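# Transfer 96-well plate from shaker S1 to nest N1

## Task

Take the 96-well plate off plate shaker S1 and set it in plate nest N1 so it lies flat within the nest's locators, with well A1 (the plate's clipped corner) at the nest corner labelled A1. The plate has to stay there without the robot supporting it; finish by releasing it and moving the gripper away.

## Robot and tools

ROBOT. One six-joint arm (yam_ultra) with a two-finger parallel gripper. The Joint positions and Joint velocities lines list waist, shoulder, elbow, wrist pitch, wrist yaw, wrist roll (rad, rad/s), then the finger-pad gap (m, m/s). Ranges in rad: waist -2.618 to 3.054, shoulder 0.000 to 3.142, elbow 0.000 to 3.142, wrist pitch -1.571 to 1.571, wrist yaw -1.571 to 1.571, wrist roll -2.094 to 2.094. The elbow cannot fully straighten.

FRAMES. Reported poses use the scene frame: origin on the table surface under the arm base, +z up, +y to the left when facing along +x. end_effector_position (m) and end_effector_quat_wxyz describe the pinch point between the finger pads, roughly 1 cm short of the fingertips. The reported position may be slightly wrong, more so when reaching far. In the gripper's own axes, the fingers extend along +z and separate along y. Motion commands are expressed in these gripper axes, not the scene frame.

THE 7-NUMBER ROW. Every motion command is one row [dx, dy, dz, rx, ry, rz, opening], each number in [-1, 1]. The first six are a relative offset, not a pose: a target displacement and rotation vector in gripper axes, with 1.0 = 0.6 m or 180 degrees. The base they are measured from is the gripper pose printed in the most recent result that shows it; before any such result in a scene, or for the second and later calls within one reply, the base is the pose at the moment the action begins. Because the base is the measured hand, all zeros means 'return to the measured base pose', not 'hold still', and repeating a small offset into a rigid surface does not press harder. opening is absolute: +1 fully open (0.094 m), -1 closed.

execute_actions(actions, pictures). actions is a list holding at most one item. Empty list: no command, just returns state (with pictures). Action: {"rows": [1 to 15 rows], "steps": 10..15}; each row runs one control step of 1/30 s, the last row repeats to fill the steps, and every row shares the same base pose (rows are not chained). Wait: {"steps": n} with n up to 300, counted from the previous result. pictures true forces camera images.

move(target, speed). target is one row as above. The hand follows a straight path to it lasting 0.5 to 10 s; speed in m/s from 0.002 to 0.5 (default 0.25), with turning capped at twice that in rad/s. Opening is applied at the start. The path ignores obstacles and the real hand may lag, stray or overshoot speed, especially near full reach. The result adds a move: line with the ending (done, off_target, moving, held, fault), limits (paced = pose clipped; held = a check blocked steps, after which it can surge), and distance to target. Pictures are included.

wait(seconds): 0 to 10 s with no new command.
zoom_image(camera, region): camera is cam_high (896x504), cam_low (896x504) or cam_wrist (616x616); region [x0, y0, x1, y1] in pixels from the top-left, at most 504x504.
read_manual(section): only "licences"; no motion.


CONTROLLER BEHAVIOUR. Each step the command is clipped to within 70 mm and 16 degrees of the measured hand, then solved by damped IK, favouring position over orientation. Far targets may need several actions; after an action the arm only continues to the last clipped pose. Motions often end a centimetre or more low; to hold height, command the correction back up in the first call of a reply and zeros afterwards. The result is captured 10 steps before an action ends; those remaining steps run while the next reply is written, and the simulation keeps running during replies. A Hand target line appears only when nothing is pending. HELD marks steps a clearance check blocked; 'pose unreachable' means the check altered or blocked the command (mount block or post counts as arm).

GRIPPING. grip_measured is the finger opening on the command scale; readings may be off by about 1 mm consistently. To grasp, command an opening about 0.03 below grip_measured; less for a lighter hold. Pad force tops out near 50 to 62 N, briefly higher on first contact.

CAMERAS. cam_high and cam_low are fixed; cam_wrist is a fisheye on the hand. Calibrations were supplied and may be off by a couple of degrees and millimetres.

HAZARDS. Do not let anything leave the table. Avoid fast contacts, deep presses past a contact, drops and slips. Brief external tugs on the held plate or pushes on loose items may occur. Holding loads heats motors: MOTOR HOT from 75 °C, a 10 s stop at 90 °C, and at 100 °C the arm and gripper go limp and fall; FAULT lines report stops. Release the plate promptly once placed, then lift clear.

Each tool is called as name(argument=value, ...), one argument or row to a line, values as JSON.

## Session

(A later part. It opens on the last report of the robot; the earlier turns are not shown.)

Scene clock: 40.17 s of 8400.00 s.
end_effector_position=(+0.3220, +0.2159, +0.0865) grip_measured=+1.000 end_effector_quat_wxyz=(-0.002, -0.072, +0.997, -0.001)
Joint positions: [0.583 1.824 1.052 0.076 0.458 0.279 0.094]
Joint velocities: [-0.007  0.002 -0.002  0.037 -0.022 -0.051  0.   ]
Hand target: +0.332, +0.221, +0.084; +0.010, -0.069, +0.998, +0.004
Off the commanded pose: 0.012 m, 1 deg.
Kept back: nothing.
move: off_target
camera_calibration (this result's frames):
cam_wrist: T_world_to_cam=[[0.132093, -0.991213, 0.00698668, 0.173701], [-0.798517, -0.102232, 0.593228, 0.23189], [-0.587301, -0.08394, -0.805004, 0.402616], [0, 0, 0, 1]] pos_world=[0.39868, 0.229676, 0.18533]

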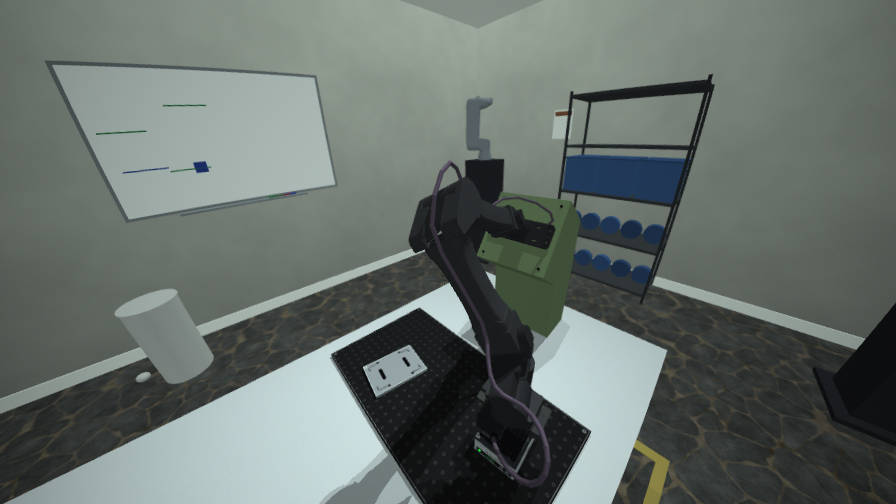

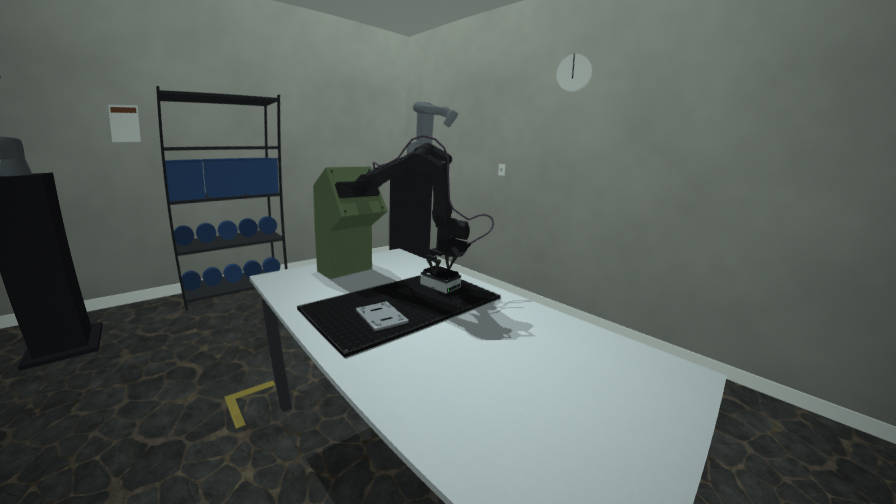

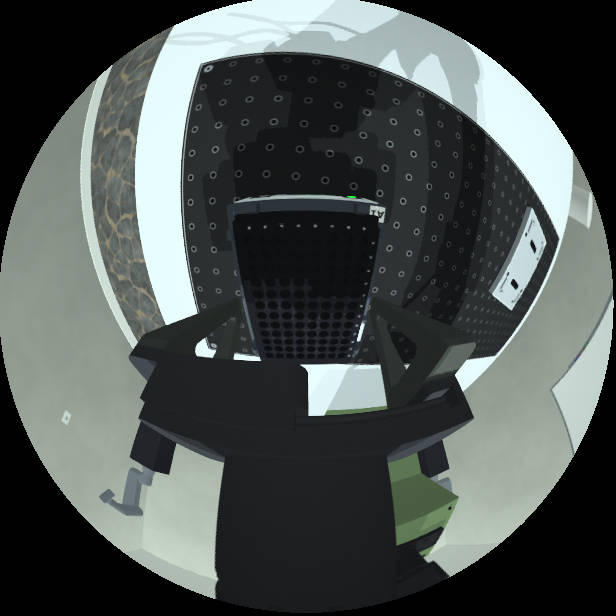

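execute_actions(
  actions=[
    {"rows": [[-0.0177,0.006,0.0042,-0.0035,-0.0064,0,0.96],[-0.0177,0.006,0.0042,-0.0035,-0.0064,0,0.93],[-0.0177,0.006,0.0042,-0.0035,-0.0064,0,0.90],[-0.0177,0.006,0.0042,-0.0035,-0.0064,0,0.88],[-0.0177,0.006,0.0042,-0.0035,-0.0064,0,0.86],[-0.0177,0.006,0.0042,-0.0035,-0.0064,0,0.85],[-0.0177,0.006,0.0042,-0.0035,-0.0064,0,0.84],[-0.0177,0.006,0.0042,-0.0035,-0.0064,0,0.83],[-0.0177,0.006,0.0042,-0.0035,-0.0064,0,0.82],[-0.0177,0.006,0.0042,-0.0035,-0.0064,0,0.81],[-0.0177,0.006,0.0042,-0.0035,-0.0064,0,0.80],[-0.0177,0.006,0.0042,-0.0035,-0.0064,0,0.79],[-0.0177,0.006,0.0042,-0.0035,-0.0064,0,0.78],[-0.0177,0.006,0.0042,-0.0035,-0.0064,0,0.77],[-0.0177,0.006,0.0042,-0.0035,-0.0064,0,0.76]], "steps": 15},
  ],
)

wait(
  seconds=0.5,
)

Scene clock: 41.63 s of 8400.00 s.
end_effector_position=(+0.3218, +0.2165, +0.0865) grip_measured=+0.871 end_effector_quat_wxyz=(-0.002, -0.073, +0.997, +0.000)
Joint positions: [0.583 1.824 1.052 0.077 0.455 0.276 0.088]
Joint velocities: [-0.002 -0.012  0.002  0.007 -0.037  0.007 -0.021]
Steps of this call (steps 1 to 39: nothing new was sent; steps 40 to 44: the first 5 steps of this action). Readings (end_effector_position):
40: (+0.3220, +0.2161, +0.0865)
41: (+0.3219, +0.2163, +0.0865)
43: (+0.3219, +0.2164, +0.0865)
44: the state above

Scene clock: 42.47 s of 8400.00 s.
end_effector_position=(+0.3219, +0.2162, +0.0864) grip_measured=+0.762 end_effector_quat_wxyz=(-0.002, -0.073, +0.997, +0.001)
Joint positions: [0.581 1.824 1.052 0.077 0.453 0.275 0.083]
Joint velocities: [ 0.007 -0.017  0.012  0.051 -0.007 -0.066  0.001]
Hand target: +0.332, +0.221, +0.084; +0.008, -0.072, +0.997, +0.005
Off the commanded pose: 0.011 m, 1 deg.
Kept back: nothing.
Steps of this call (steps 1 to 10: the last 10 steps of your previous action; steps 11 to 25: nothing new was sent). Readings (end_effector_position):
1: (+0.3218, +0.2165, +0.0865)
2: (+0.3218, +0.2165, +0.0865)
4: (+0.3218, +0.2166, +0.0865)
8: (+0.3218, +0.2166, +0.0865)
25: the state above
camera_calibration (this result's frames):
cam_wrist: T_world_to_cam=[[0.135802, -0.99073, 0.00341765, 0.173001], [-0.797235, -0.10723, 0.594069, 0.232547], [-0.588196, -0.0834005, -0.804407, 0.402559], [0, 0, 0, 1]] pos_world=[0.398685, 0.229907, 0.185081]

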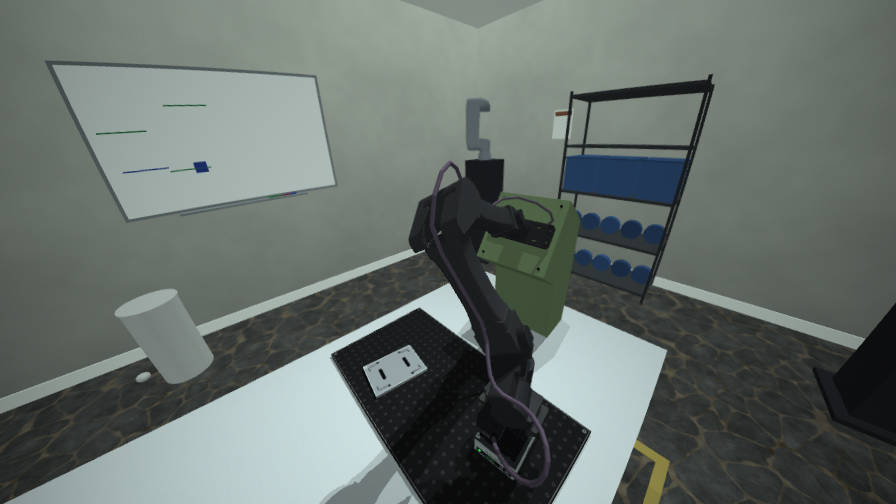

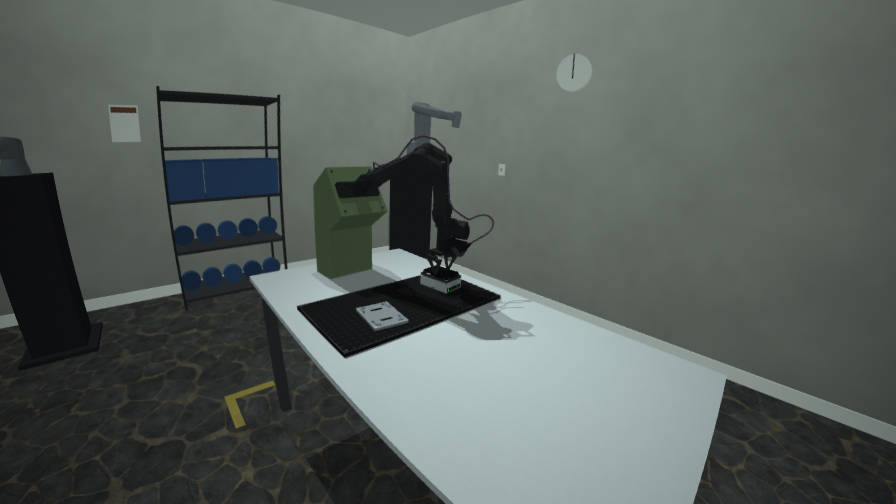

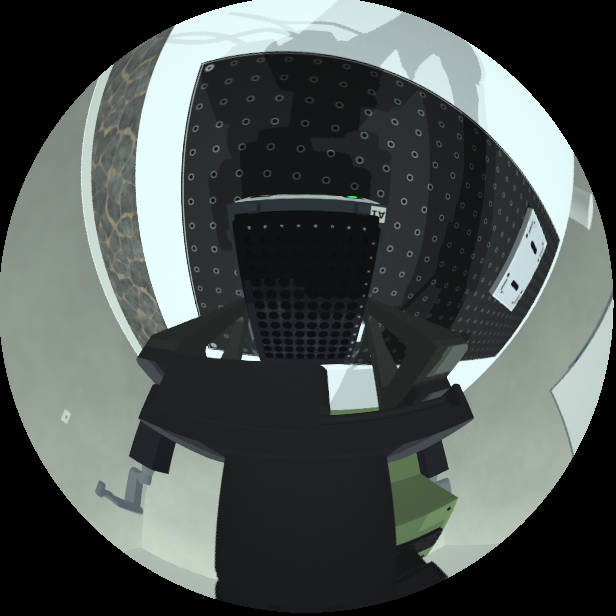

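execute_actions(
  actions=[
    {"rows": [[-0.0177,0.006,0.0042,-0.0035,-0.0064,0,0.755],[-0.0177,0.006,0.0042,-0.0035,-0.0064,0,0.75],[-0.0177,0.006,0.0042,-0.0035,-0.0064,0,0.745],[-0.0177,0.006,0.0042,-0.0035,-0.0064,0,0.74],[-0.0177,0.006,0.0042,-0.0035,-0.0064,0,0.735],[-0.0177,0.006,0.0042,-0.0035,-0.0064,0,0.73],[-0.0177,0.006,0.0042,-0.0035,-0.0064,0,0.725],[-0.0177,0.006,0.0042,-0.0035,-0.0064,0,0.72],[-0.0177,0.006,0.0042,-0.0035,-0.0064,0,0.715],[-0.0177,0.006,0.0042,-0.0035,-0.0064,0,0.71],[-0.0177,0.006,0.0042,-0.0035,-0.0064,0,0.705],[-0.0177,0.006,0.0042,-0.0035,-0.0064,0,0.70],[-0.0177,0.006,0.0042,-0.0035,-0.0064,0,0.695],[-0.0177,0.006,0.0042,-0.0035,-0.0064,0,0.69],[-0.0177,0.006,0.0042,-0.0035,-0.0064,0,0.685]], "steps": 15},
  ],
)

wait(
  seconds=0.4,
)

Scene clock: 43.27 s of 8400.00 s.
end_effector_position=(+0.3219, +0.2163, +0.0864) grip_measured=+0.742 end_effector_quat_wxyz=(-0.003, -0.074, +0.997, +0.001)
Joint positions: [0.581 1.824 1.052 0.077 0.453 0.273 0.082]
Joint velocities: [-0.017  0.012 -0.012  0.007 -0.022 -0.037 -0.003]
Steps of this call (steps 1 to 19: nothing new was sent; steps 20 to 24: the first 5 steps of this action). Readings (end_effector_position):
20: (+0.3219, +0.2163, +0.0864)
21: (+0.3219, +0.2163, +0.0864)
23: (+0.3219, +0.2163, +0.0864)
24: the state above

Scene clock: 44.00 s of 8400.00 s.
end_effector_position=(+0.3219, +0.2163, +0.0864) grip_measured=+0.702 end_effector_quat_wxyz=(-0.003, -0.075, +0.997, +0.001)
Joint positions: [0.581 1.824 1.052 0.077 0.453 0.272 0.08 ]
Joint velocities: [-0.007 -0.007  0.007 -0.066  0.081  0.022 -0.001]
Hand target: +0.332, +0.221, +0.084; +0.007, -0.073, +0.997, +0.007
Off the commanded pose: 0.011 m, 1 deg.
Kept back: nothing.
Steps of this call (steps 1 to 10: the last 10 steps of your previous action; steps 11 to 22: nothing new was sent). Readings (end_effector_position):
1: (+0.3219, +0.2163, +0.0864)
2: (+0.3219, +0.2163, +0.0864)
4: (+0.3219, +0.2163, +0.0864)
8: (+0.3219, +0.2163, +0.0864)
22: the state above
camera_calibration (this result's frames):
cam_wrist: T_world_to_cam=[[0.138068, -0.990418, 0.00304026, 0.172302], [-0.796896, -0.109267, 0.594153, 0.232856], [-0.588128, -0.0844564, -0.804346, 0.40275], [0, 0, 0, 1]] pos_world=[0.398641, 0.230109, 0.185074]

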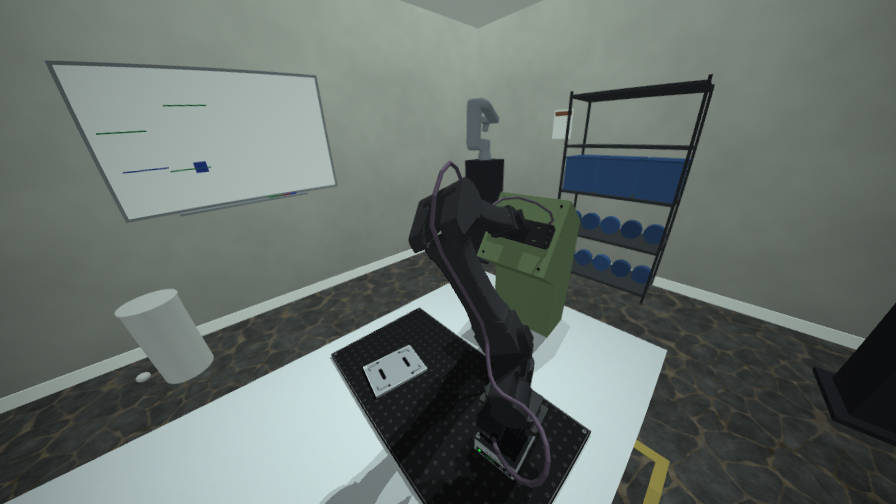

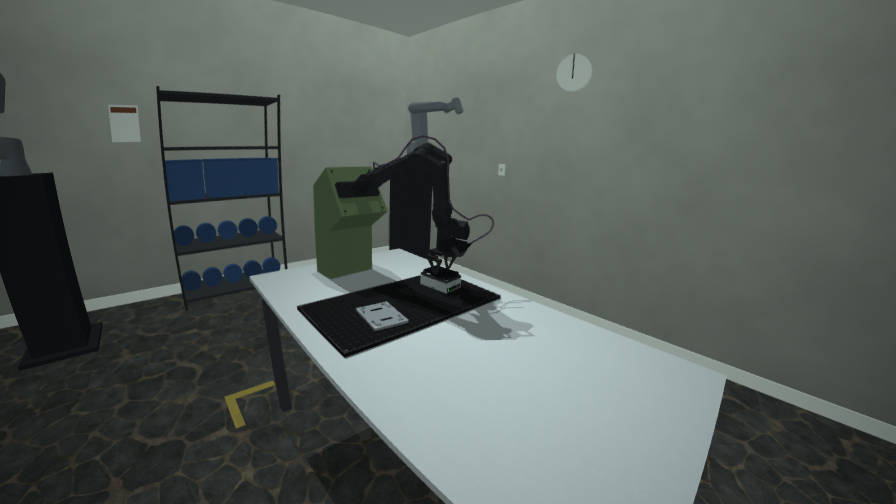

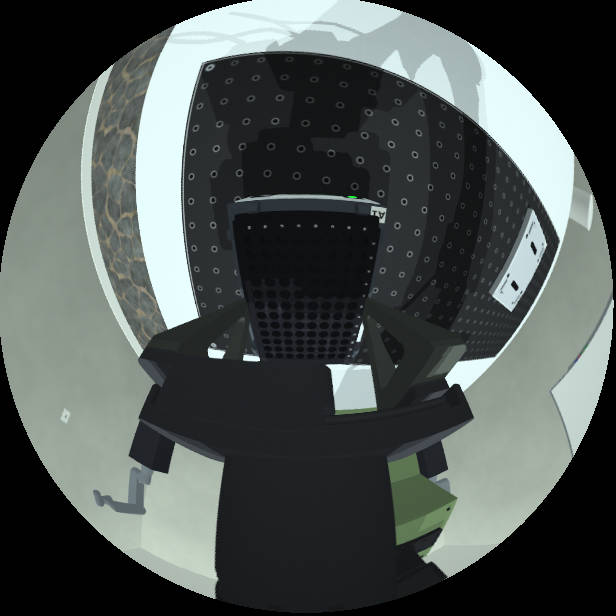

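zoom_image(
  camera="cam_wrist",
  region=[210, 260, 400, 380],
)

execute_actions(
  actions=[
    {"rows": [[-0.0177,0.006,0.0042,-0.0035,-0.0064,0,0.68],[-0.0177,0.006,0.0042,-0.0035,-0.0064,0,0.675],[-0.0177,0.006,0.0042,-0.0035,-0.0064,0,0.67],[-0.0177,0.006,0.0042,-0.0035,-0.0064,0,0.665]], "steps": 12},
  ],
)

wait(
  seconds=0.3,
)

Region (210, 260, 400, 380) of cam_wrist's 616x616 image, scaled by 2.653, with more detail than that image has; it fills the top 318 rows of this view, and the rest is white.

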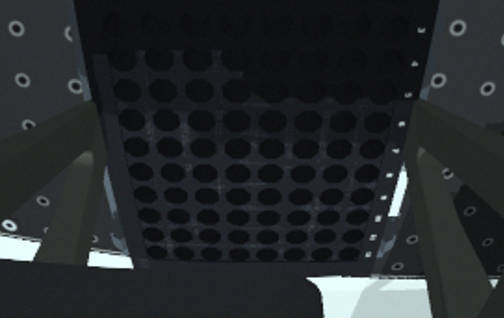

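Scene clock: 44.47 s of 8400.00 s.
end_effector_position=(+0.3219, +0.2161, +0.0863) grip_measured=+0.695 end_effector_quat_wxyz=(-0.003, -0.075, +0.997, +0.001)
Joint positions: [0.581 1.824 1.052 0.077 0.453 0.272 0.08 ]
Joint velocities: [-0.037  0.002 -0.002 -0.066 -0.037 -0.051 -0.001]
Steps of this call (steps 1 to 12: nothing new was sent; steps 13 to 14: the first 2 steps of this action). Readings (end_effector_position):
13: (+0.3219, +0.2163, +0.0864)
14: the state above

Scene clock: 45.10 s of 8400.00 s.
end_effector_position=(+0.3219, +0.2161, +0.0862) grip_measured=+0.693 end_effector_quat_wxyz=(-0.003, -0.075, +0.997, +0.001)
Joint positions: [0.581 1.824 1.052 0.077 0.452 0.271 0.08 ]
Joint velocities: [-0.002  0.007  0.002 -0.066 -0.007  0.007 -0.   ]
Hand target: +0.332, +0.221, +0.084; +0.007, -0.075, +0.997, +0.007
Off the commanded pose: 0.012 m, 1 deg.
Kept back: nothing.
Steps of this call (steps 1 to 10: the last 10 steps of your previous action; steps 11 to 19: nothing new was sent). Readings (end_effector_position):
1: (+0.3219, +0.2161, +0.0862)
2: (+0.3219, +0.2161, +0.0862)
4: (+0.3219, +0.2161, +0.0862)
8: (+0.3219, +0.2161, +0.0862)
19: the state above
camera_calibration (this result's frames):
cam_wrist: T_world_to_cam=[[0.139143, -0.990269, 0.00255763, 0.171815], [-0.796526, -0.110385, 0.594442, 0.233028], [-0.588375, -0.0847499, -0.804134, 0.40278], [0, 0, 0, 1]] pos_world=[0.398692, 0.230002, 0.184928]

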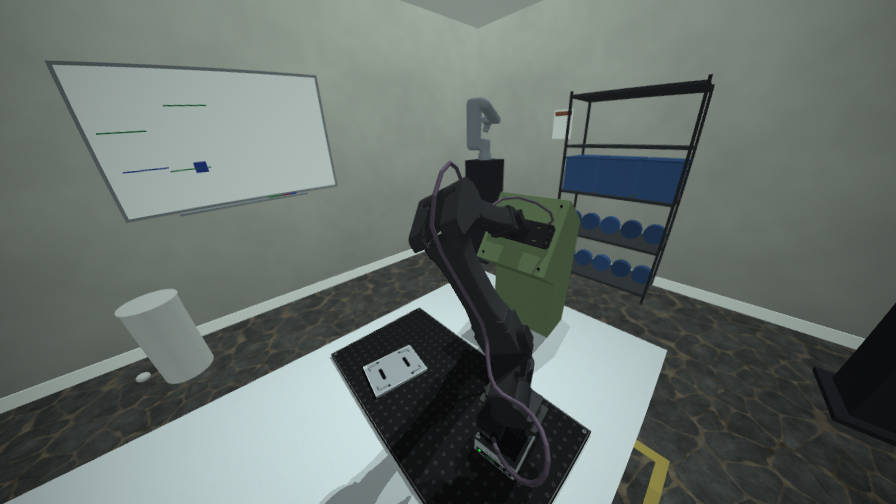

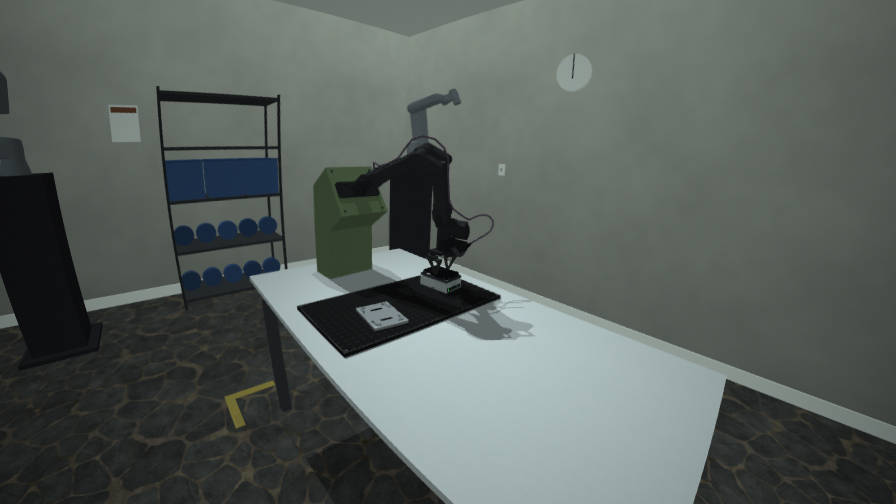

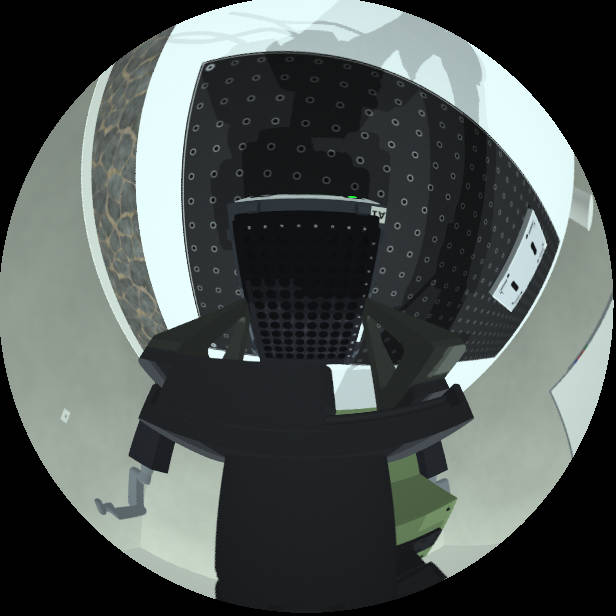

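move(
  target=[0.0, 0.0, -0.045, 0.0, -0.003, 0.0, 0.66],
  speed=0.025,
)

Scene clock: 47.73 s of 8400.00 s.
end_effector_position=(+0.3317, +0.2162, +0.1081) grip_measured=+0.693 end_effector_quat_wxyz=(+0.009, -0.071, +0.997, +0.003)
Joint positions: [0.6   1.746 1.026 0.043 0.47  0.282 0.08 ]
Joint velocities: [-0.007 -0.017 -0.012  0.022  0.095 -0.051  0.   ]
Hand target: +0.322, +0.216, +0.113; +0.002, -0.075, +0.997, +0.001
Off the commanded pose: 0.011 m, 1 deg.
Kept back: nothing.
move: off_target
camera_calibration (this result's frames):
cam_wrist: T_world_to_cam=[[0.130829, -0.991405, -0.000492499, 0.173851], [-0.810511, -0.107244, 0.575822, 0.233802], [-0.570925, -0.0749352, -0.817575, 0.419683], [0, 0, 0, 1]] pos_world=[0.406362, 0.228879, 0.20858]

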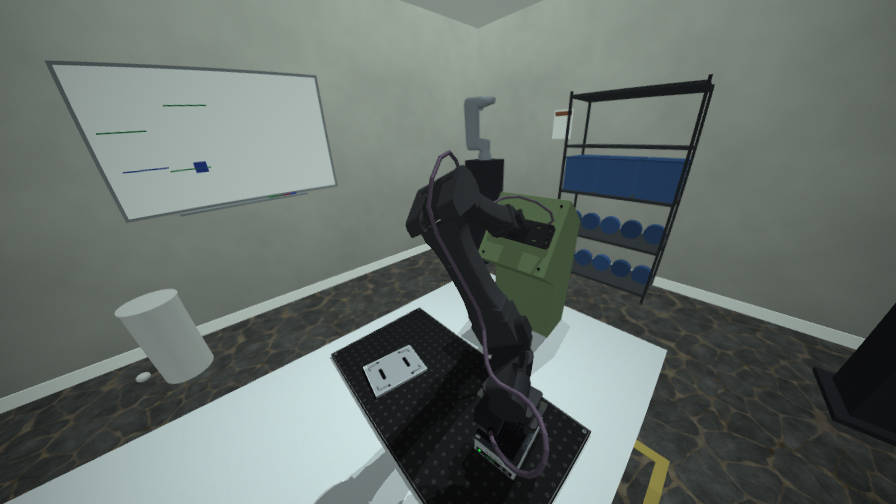

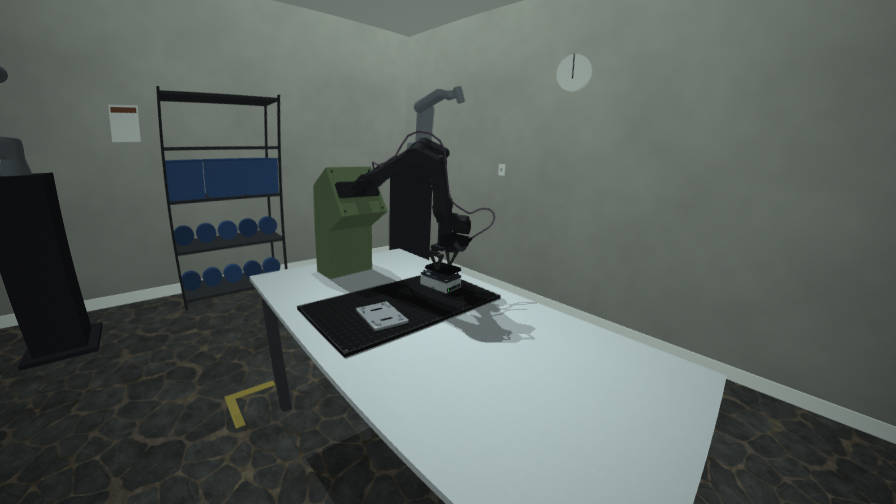

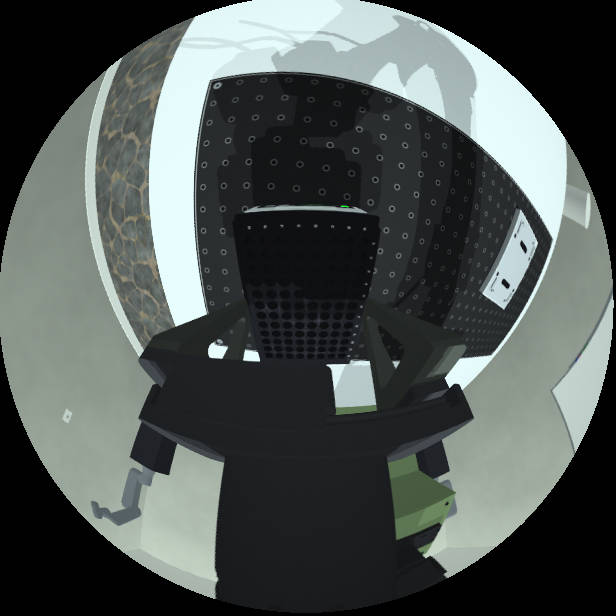

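zoom_image(
  camera="cam_wrist",
  region=[210, 190, 400, 370],
)

zoom_image(
  camera="cam_low",
  region=[410, 225, 480, 300],
)

Region (210, 190, 400, 370) of cam_wrist's 616x616 image, scaled by 2.653, with more detail than that image has; it fills the top 477 rows of this view, and the rest is white.

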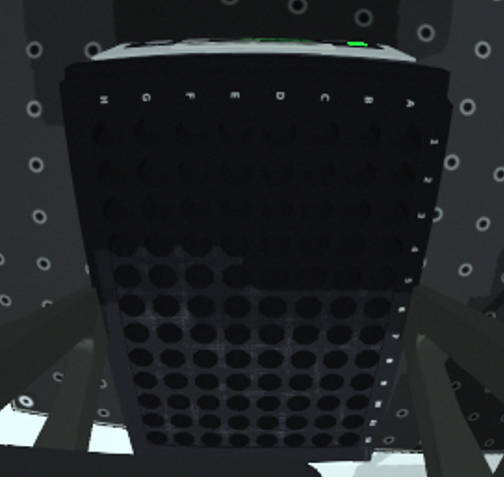

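Region (410, 225, 480, 300) of cam_low's 896x504 image, scaled by 6.720, with more detail than that image has; it fills the left 470 columns of this view, and the rest is white.

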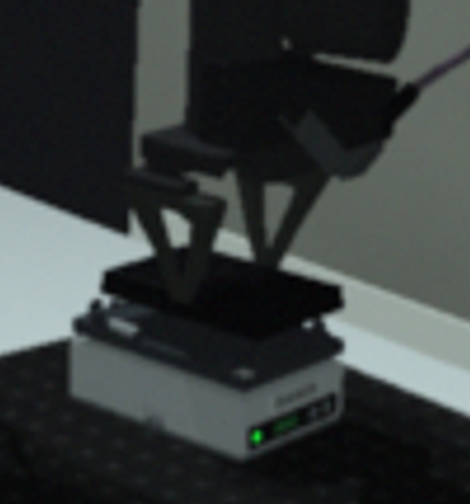

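zoom_image(
  camera="cam_wrist",
  region=[240, 280, 370, 370],
)

Region (240, 280, 370, 370) of cam_wrist's 616x616 image, scaled by 3.877, with more detail than that image has; it fills the top 349 rows of this view, and the rest is white.

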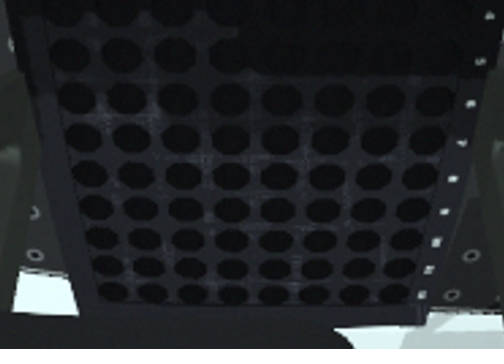

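move(
  target=[-0.0547, -0.6258, -0.0385, 0.0023, 0.0056, 0.0864, 0.66],
  speed=0.15,
)

Scene clock: 53.77 s of 8400.00 s.
end_effector_position=(+0.4077, -0.1473, +0.1306) grip_measured=+0.693 end_effector_quat_wxyz=(-0.004, +0.066, +0.998, -0.002)
Joint positions: [-0.518  1.677  1.195 -0.207 -0.425 -0.125  0.08 ]
Joint velocities: [ 0.012 -0.002  0.002  0.022  0.007  0.051 -0.   ]
Hand target: +0.415, -0.152, +0.132; +0.002, +0.062, +0.998, -0.002
Off the commanded pose: 0.010 m, 1 deg.
Kept back: nothing.
move: done; limits=paced
camera_calibration (this result's frames):
cam_wrist: T_world_to_cam=[[-0.142745, -0.989721, 0.00874016, -0.085918], [-0.793636, 0.119731, 0.596494, 0.267387], [-0.59141, 0.0782098, -0.80257, 0.483149], [0, 0, 0, 1]] pos_world=[0.485683, -0.154836, 0.229017]

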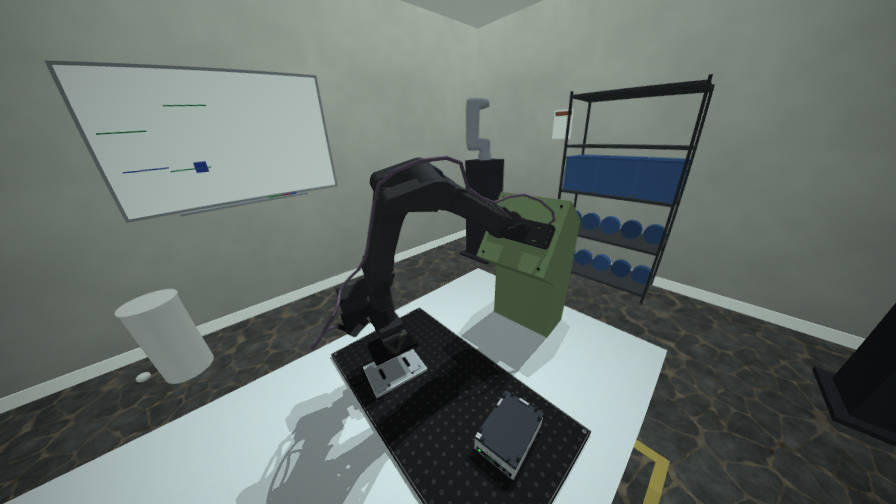

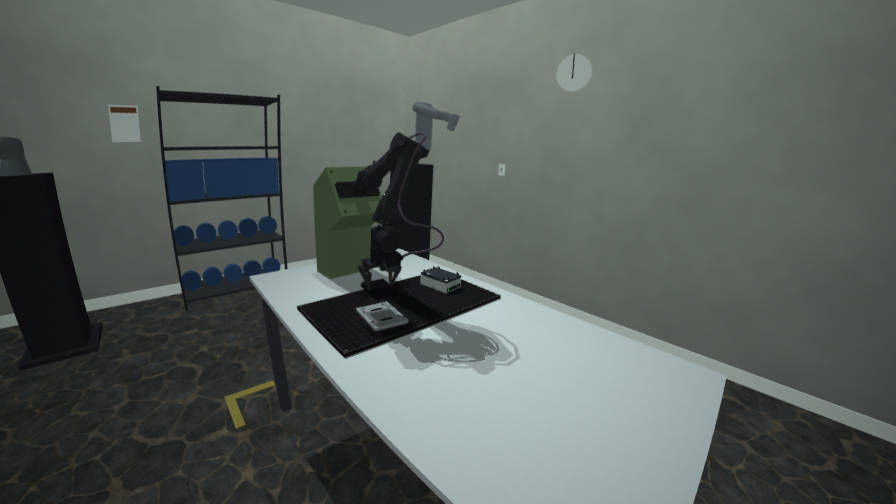

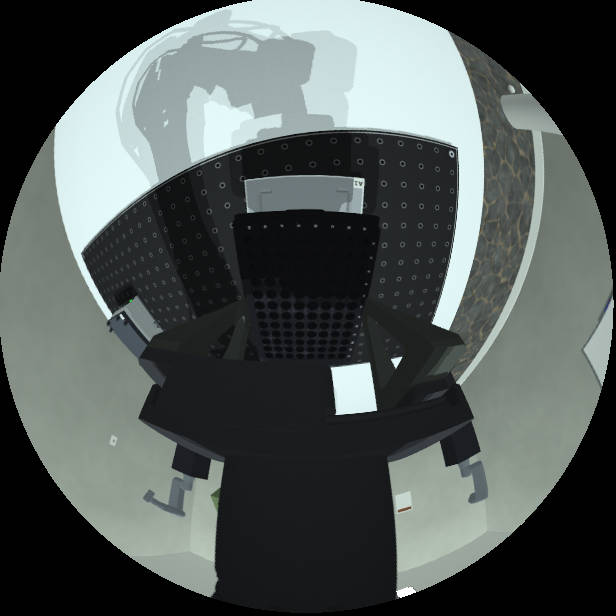

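zoom_image(
  camera="cam_wrist",
  region=[220, 150, 400, 250],
)

Region (220, 150, 400, 250) of cam_wrist's 616x616 image, scaled by 2.800, with more detail than that image has.

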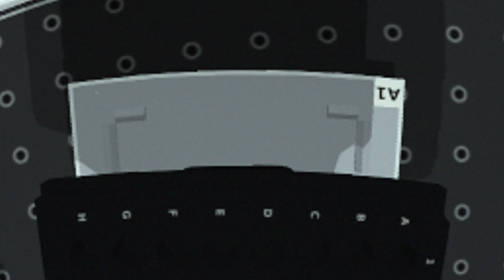

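move(
  target=[-0.0338, -0.0069, 0.0971, -0.0015, -0.0089, -0.005, 0.66],
  speed=0.05,
)

Scene clock: 63.93 s of 8400.00 s.
end_effector_position=(+0.4123, -0.1505, +0.0731) grip_measured=+0.693 end_effector_quat_wxyz=(-0.006, +0.061, +0.998, +0.005)
Joint positions: [-0.466  1.877  1.319 -0.124 -0.398 -0.104  0.08 ]
Joint velocities: [ 0.007 -0.022  0.002  0.007 -0.007  0.037 -0.   ]
Hand target: +0.426, -0.154, +0.073; +0.010, +0.059, +0.998, -0.000
Off the commanded pose: 0.015 m, 2 deg.
Kept back: nothing.
After step 90, 5.63 s passed at rest.
move: off_target
camera_calibration (this result's frames):
cam_wrist: T_world_to_cam=[[-0.132457, -0.991177, -0.00489585, -0.0913726], [-0.792599, 0.102951, 0.600989, 0.302402], [-0.595183, 0.0834855, -0.799242, 0.442075], [0, 0, 0, 1]] pos_world=[0.490696, -0.158606, 0.171137]

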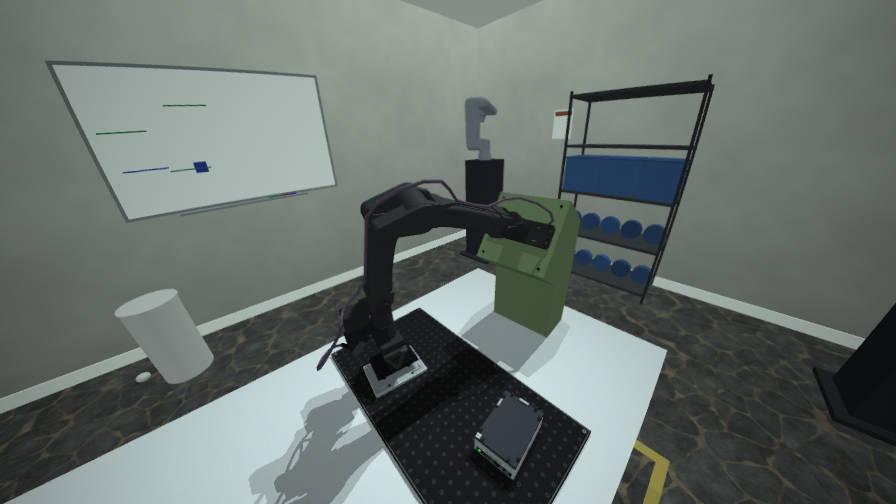

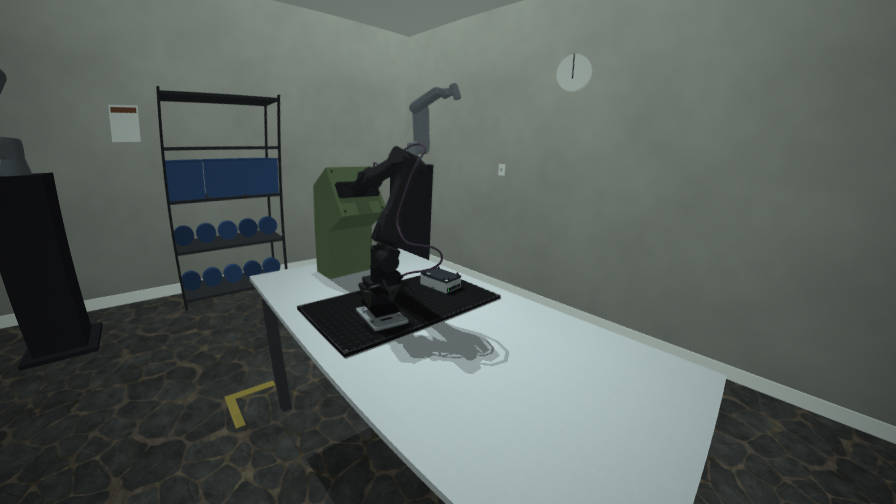

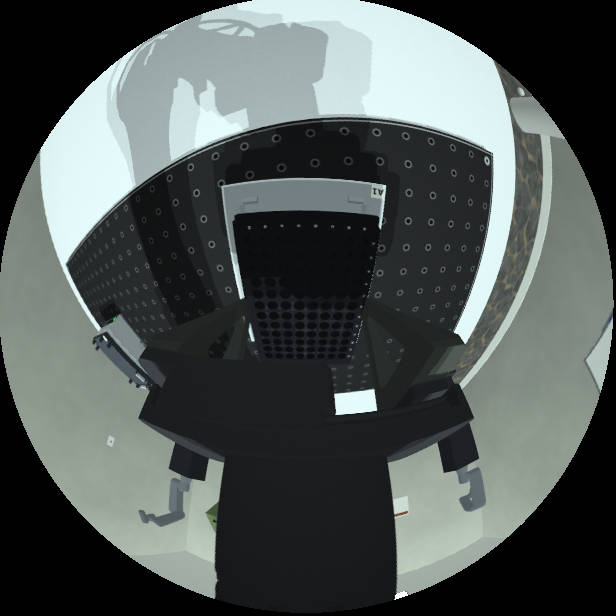

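zoom_image(
  camera="cam_wrist",
  region=[210, 165, 400, 265],
)

Region (210, 165, 400, 265) of cam_wrist's 616x616 image, scaled by 2.653, with more detail than that image has; it fills the top 265 rows of this view, and the rest is white.

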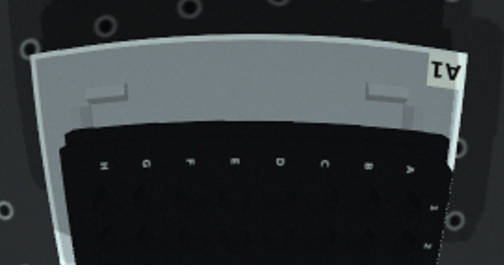

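move(
  target=[-0.0317, -0.0003, 0.0265, 0.004, -0.0145, 0.0, 0.66],
  speed=0.03,
)

Scene clock: 69.43 s of 8400.00 s.
end_effector_position=(+0.4193, -0.1494, +0.0587) grip_measured=+0.693 end_effector_quat_wxyz=(+0.003, +0.062, +0.998, +0.003)
Joint positions: [-0.446  1.923  1.355 -0.089 -0.379 -0.08   0.08 ]
Joint velocities: [-0.007  0.012  0.017  0.007  0.066 -0.007 -0.001]
Hand target: +0.431, -0.153, +0.057; +0.016, +0.061, +0.998, -0.002
Off the commanded pose: 0.012 m, 2 deg.
Kept back: nothing.
After step 90, 1.40 s passed at rest.
move: off_target
camera_calibration (this result's frames):
cam_wrist: T_world_to_cam=[[-0.13441, -0.990926, -0.000477407, -0.0887955], [-0.802712, 0.108598, 0.586396, 0.32243], [-0.581023, 0.0792006, -0.810024, 0.428741], [0, 0, 0, 1]] pos_world=[0.495991, -0.156961, 0.158176]

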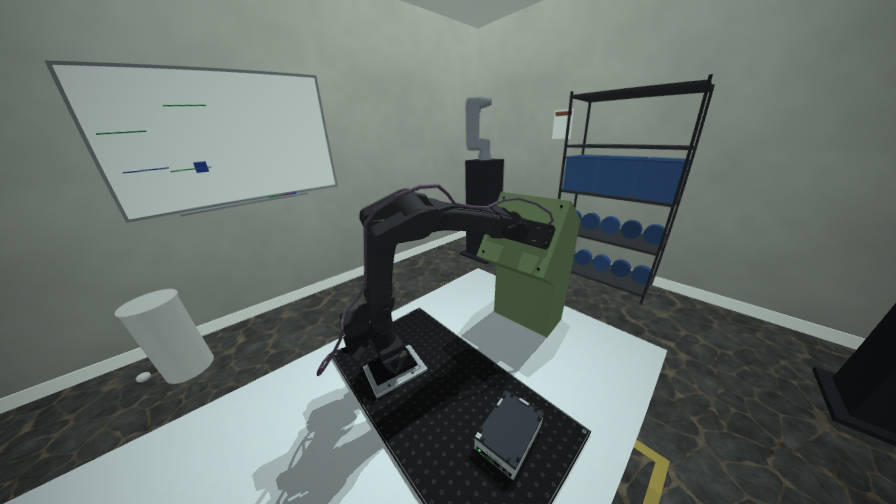

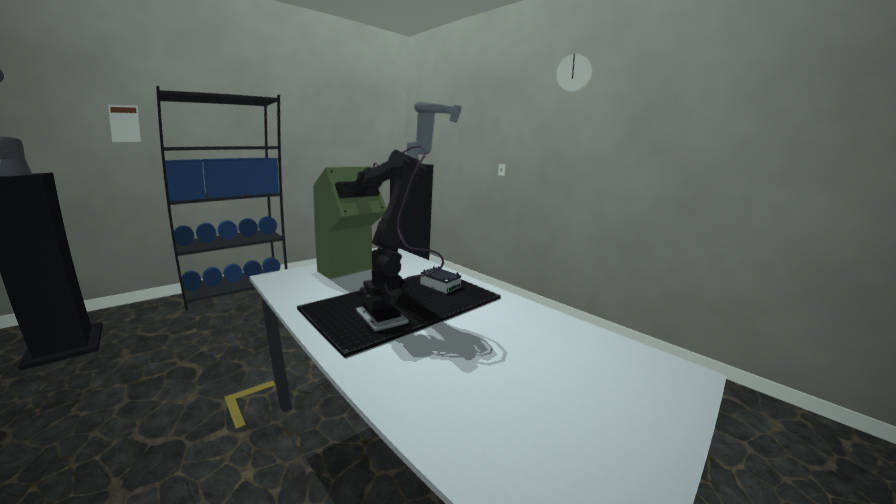

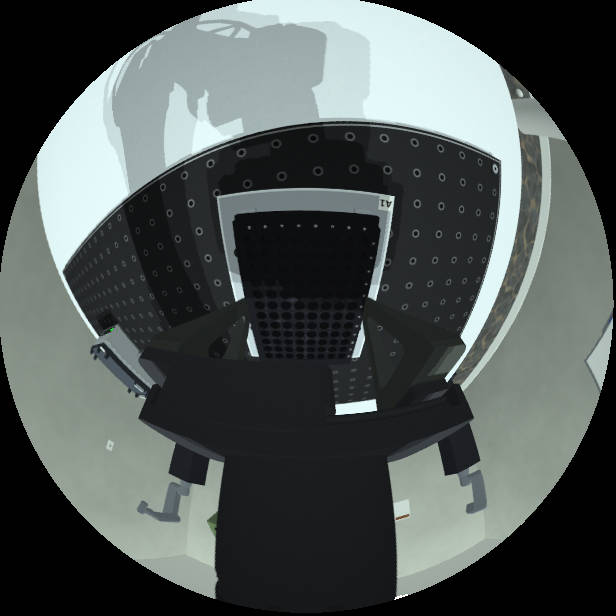

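zoom_image(
  camera="cam_wrist",
  region=[210, 180, 400, 260],
)

zoom_image(
  camera="cam_low",
  region=[345, 270, 425, 340],
)

Region (210, 180, 400, 260) of cam_wrist's 616x616 image, scaled by 2.653, with more detail than that image has; it fills the top 212 rows of this view, and the rest is white.

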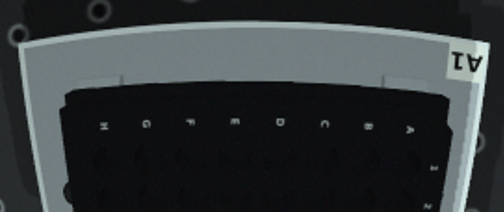

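Region (345, 270, 425, 340) of cam_low's 896x504 image, scaled by 6.300, with more detail than that image has; it fills the top 441 rows of this view, and the rest is white.

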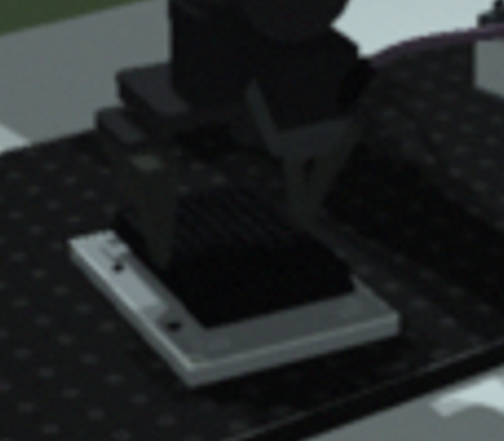

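execute_actions(
  actions=[
    {"rows": [[-0.012,-0.0035,0.0028,0.002,-0.0083,-0.004,0.66]], "steps": 15},
  ],
)

wait(
  seconds=0.3,
)

Scene clock: 76.50 s of 8400.00 s.
end_effector_position=(+0.4208, -0.1500, +0.0584) grip_measured=+0.693 end_effector_quat_wxyz=(+0.006, +0.061, +0.998, +0.001)
Joint positions: [-0.446  1.924  1.355 -0.081 -0.378 -0.08   0.08 ]
Joint velocities: [-0.007  0.007 -0.002  0.051 -0.037 -0.022 -0.   ]
Steps of this call (steps 1 to 90: nothing new was sent; then 3.90 s passed at rest; steps 91 to 95: the first 5 steps of this action). Readings (end_effector_position):
91: (+0.4191, -0.1497, +0.0584)
92: (+0.4195, -0.1497, +0.0584)
94: (+0.4204, -0.1499, +0.0584)
95: the state above

Scene clock: 77.13 s of 8400.00 s.
end_effector_position=(+0.4218, -0.1502, +0.0584) grip_measured=+0.693 end_effector_quat_wxyz=(+0.008, +0.060, +0.998, +0.001)
Joint positions: [-0.446  1.924  1.355 -0.076 -0.378 -0.08   0.08 ]
Joint velocities: [ 0.002 -0.017 -0.012 -0.066 -0.022 -0.037  0.001]
Hand target: +0.426, -0.152, +0.057; +0.015, +0.056, +0.998, -0.002
Off the commanded pose: 0.005 m, 1 deg.
Kept back: nothing.
Steps of this call (steps 1 to 10: the last 10 steps of your previous action; steps 11 to 19: nothing new was sent). Readings (end_effector_position):
1: (+0.4210, -0.1501, +0.0584)
2: (+0.4212, -0.1501, +0.0584)
4: (+0.4215, -0.1501, +0.0584)
8: (+0.4216, -0.1502, +0.0584)
19: the state above
camera_calibration (this result's frames):
cam_wrist: T_world_to_cam=[[-0.130909, -0.991393, 0.00146026, -0.0909745], [-0.809232, 0.107706, 0.577532, 0.327848], [-0.572718, 0.0744223, -0.816367, 0.426135], [0, 0, 0, 1]] pos_world=[0.497451, -0.157217, 0.158672]

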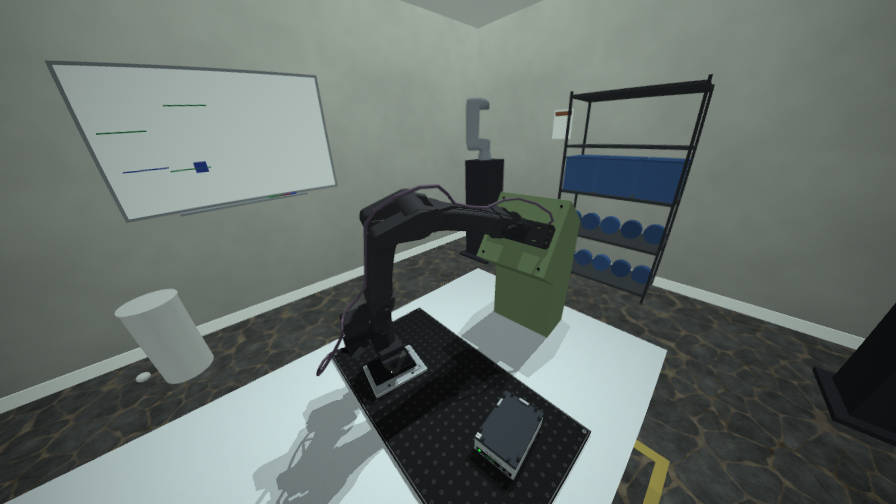

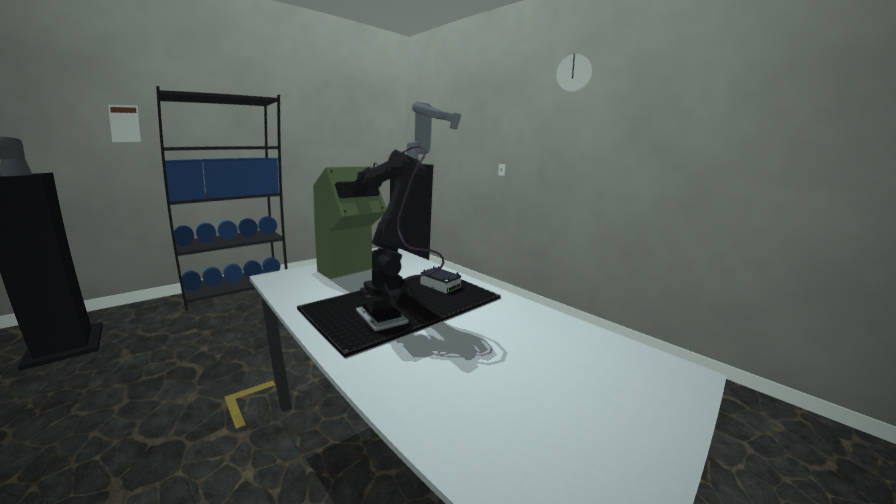

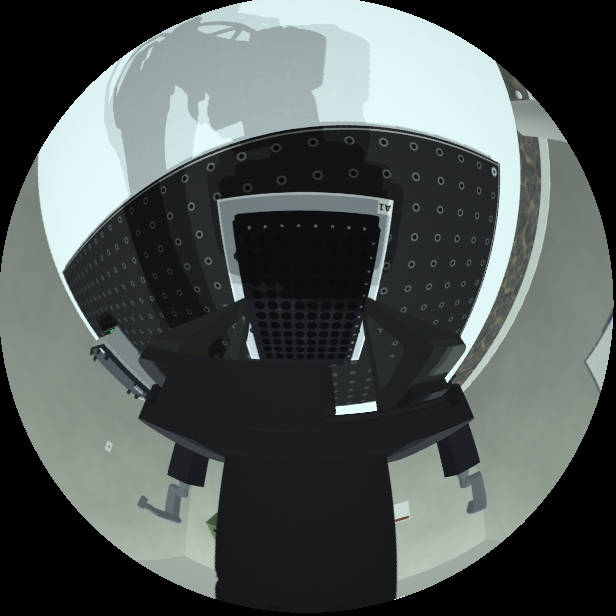

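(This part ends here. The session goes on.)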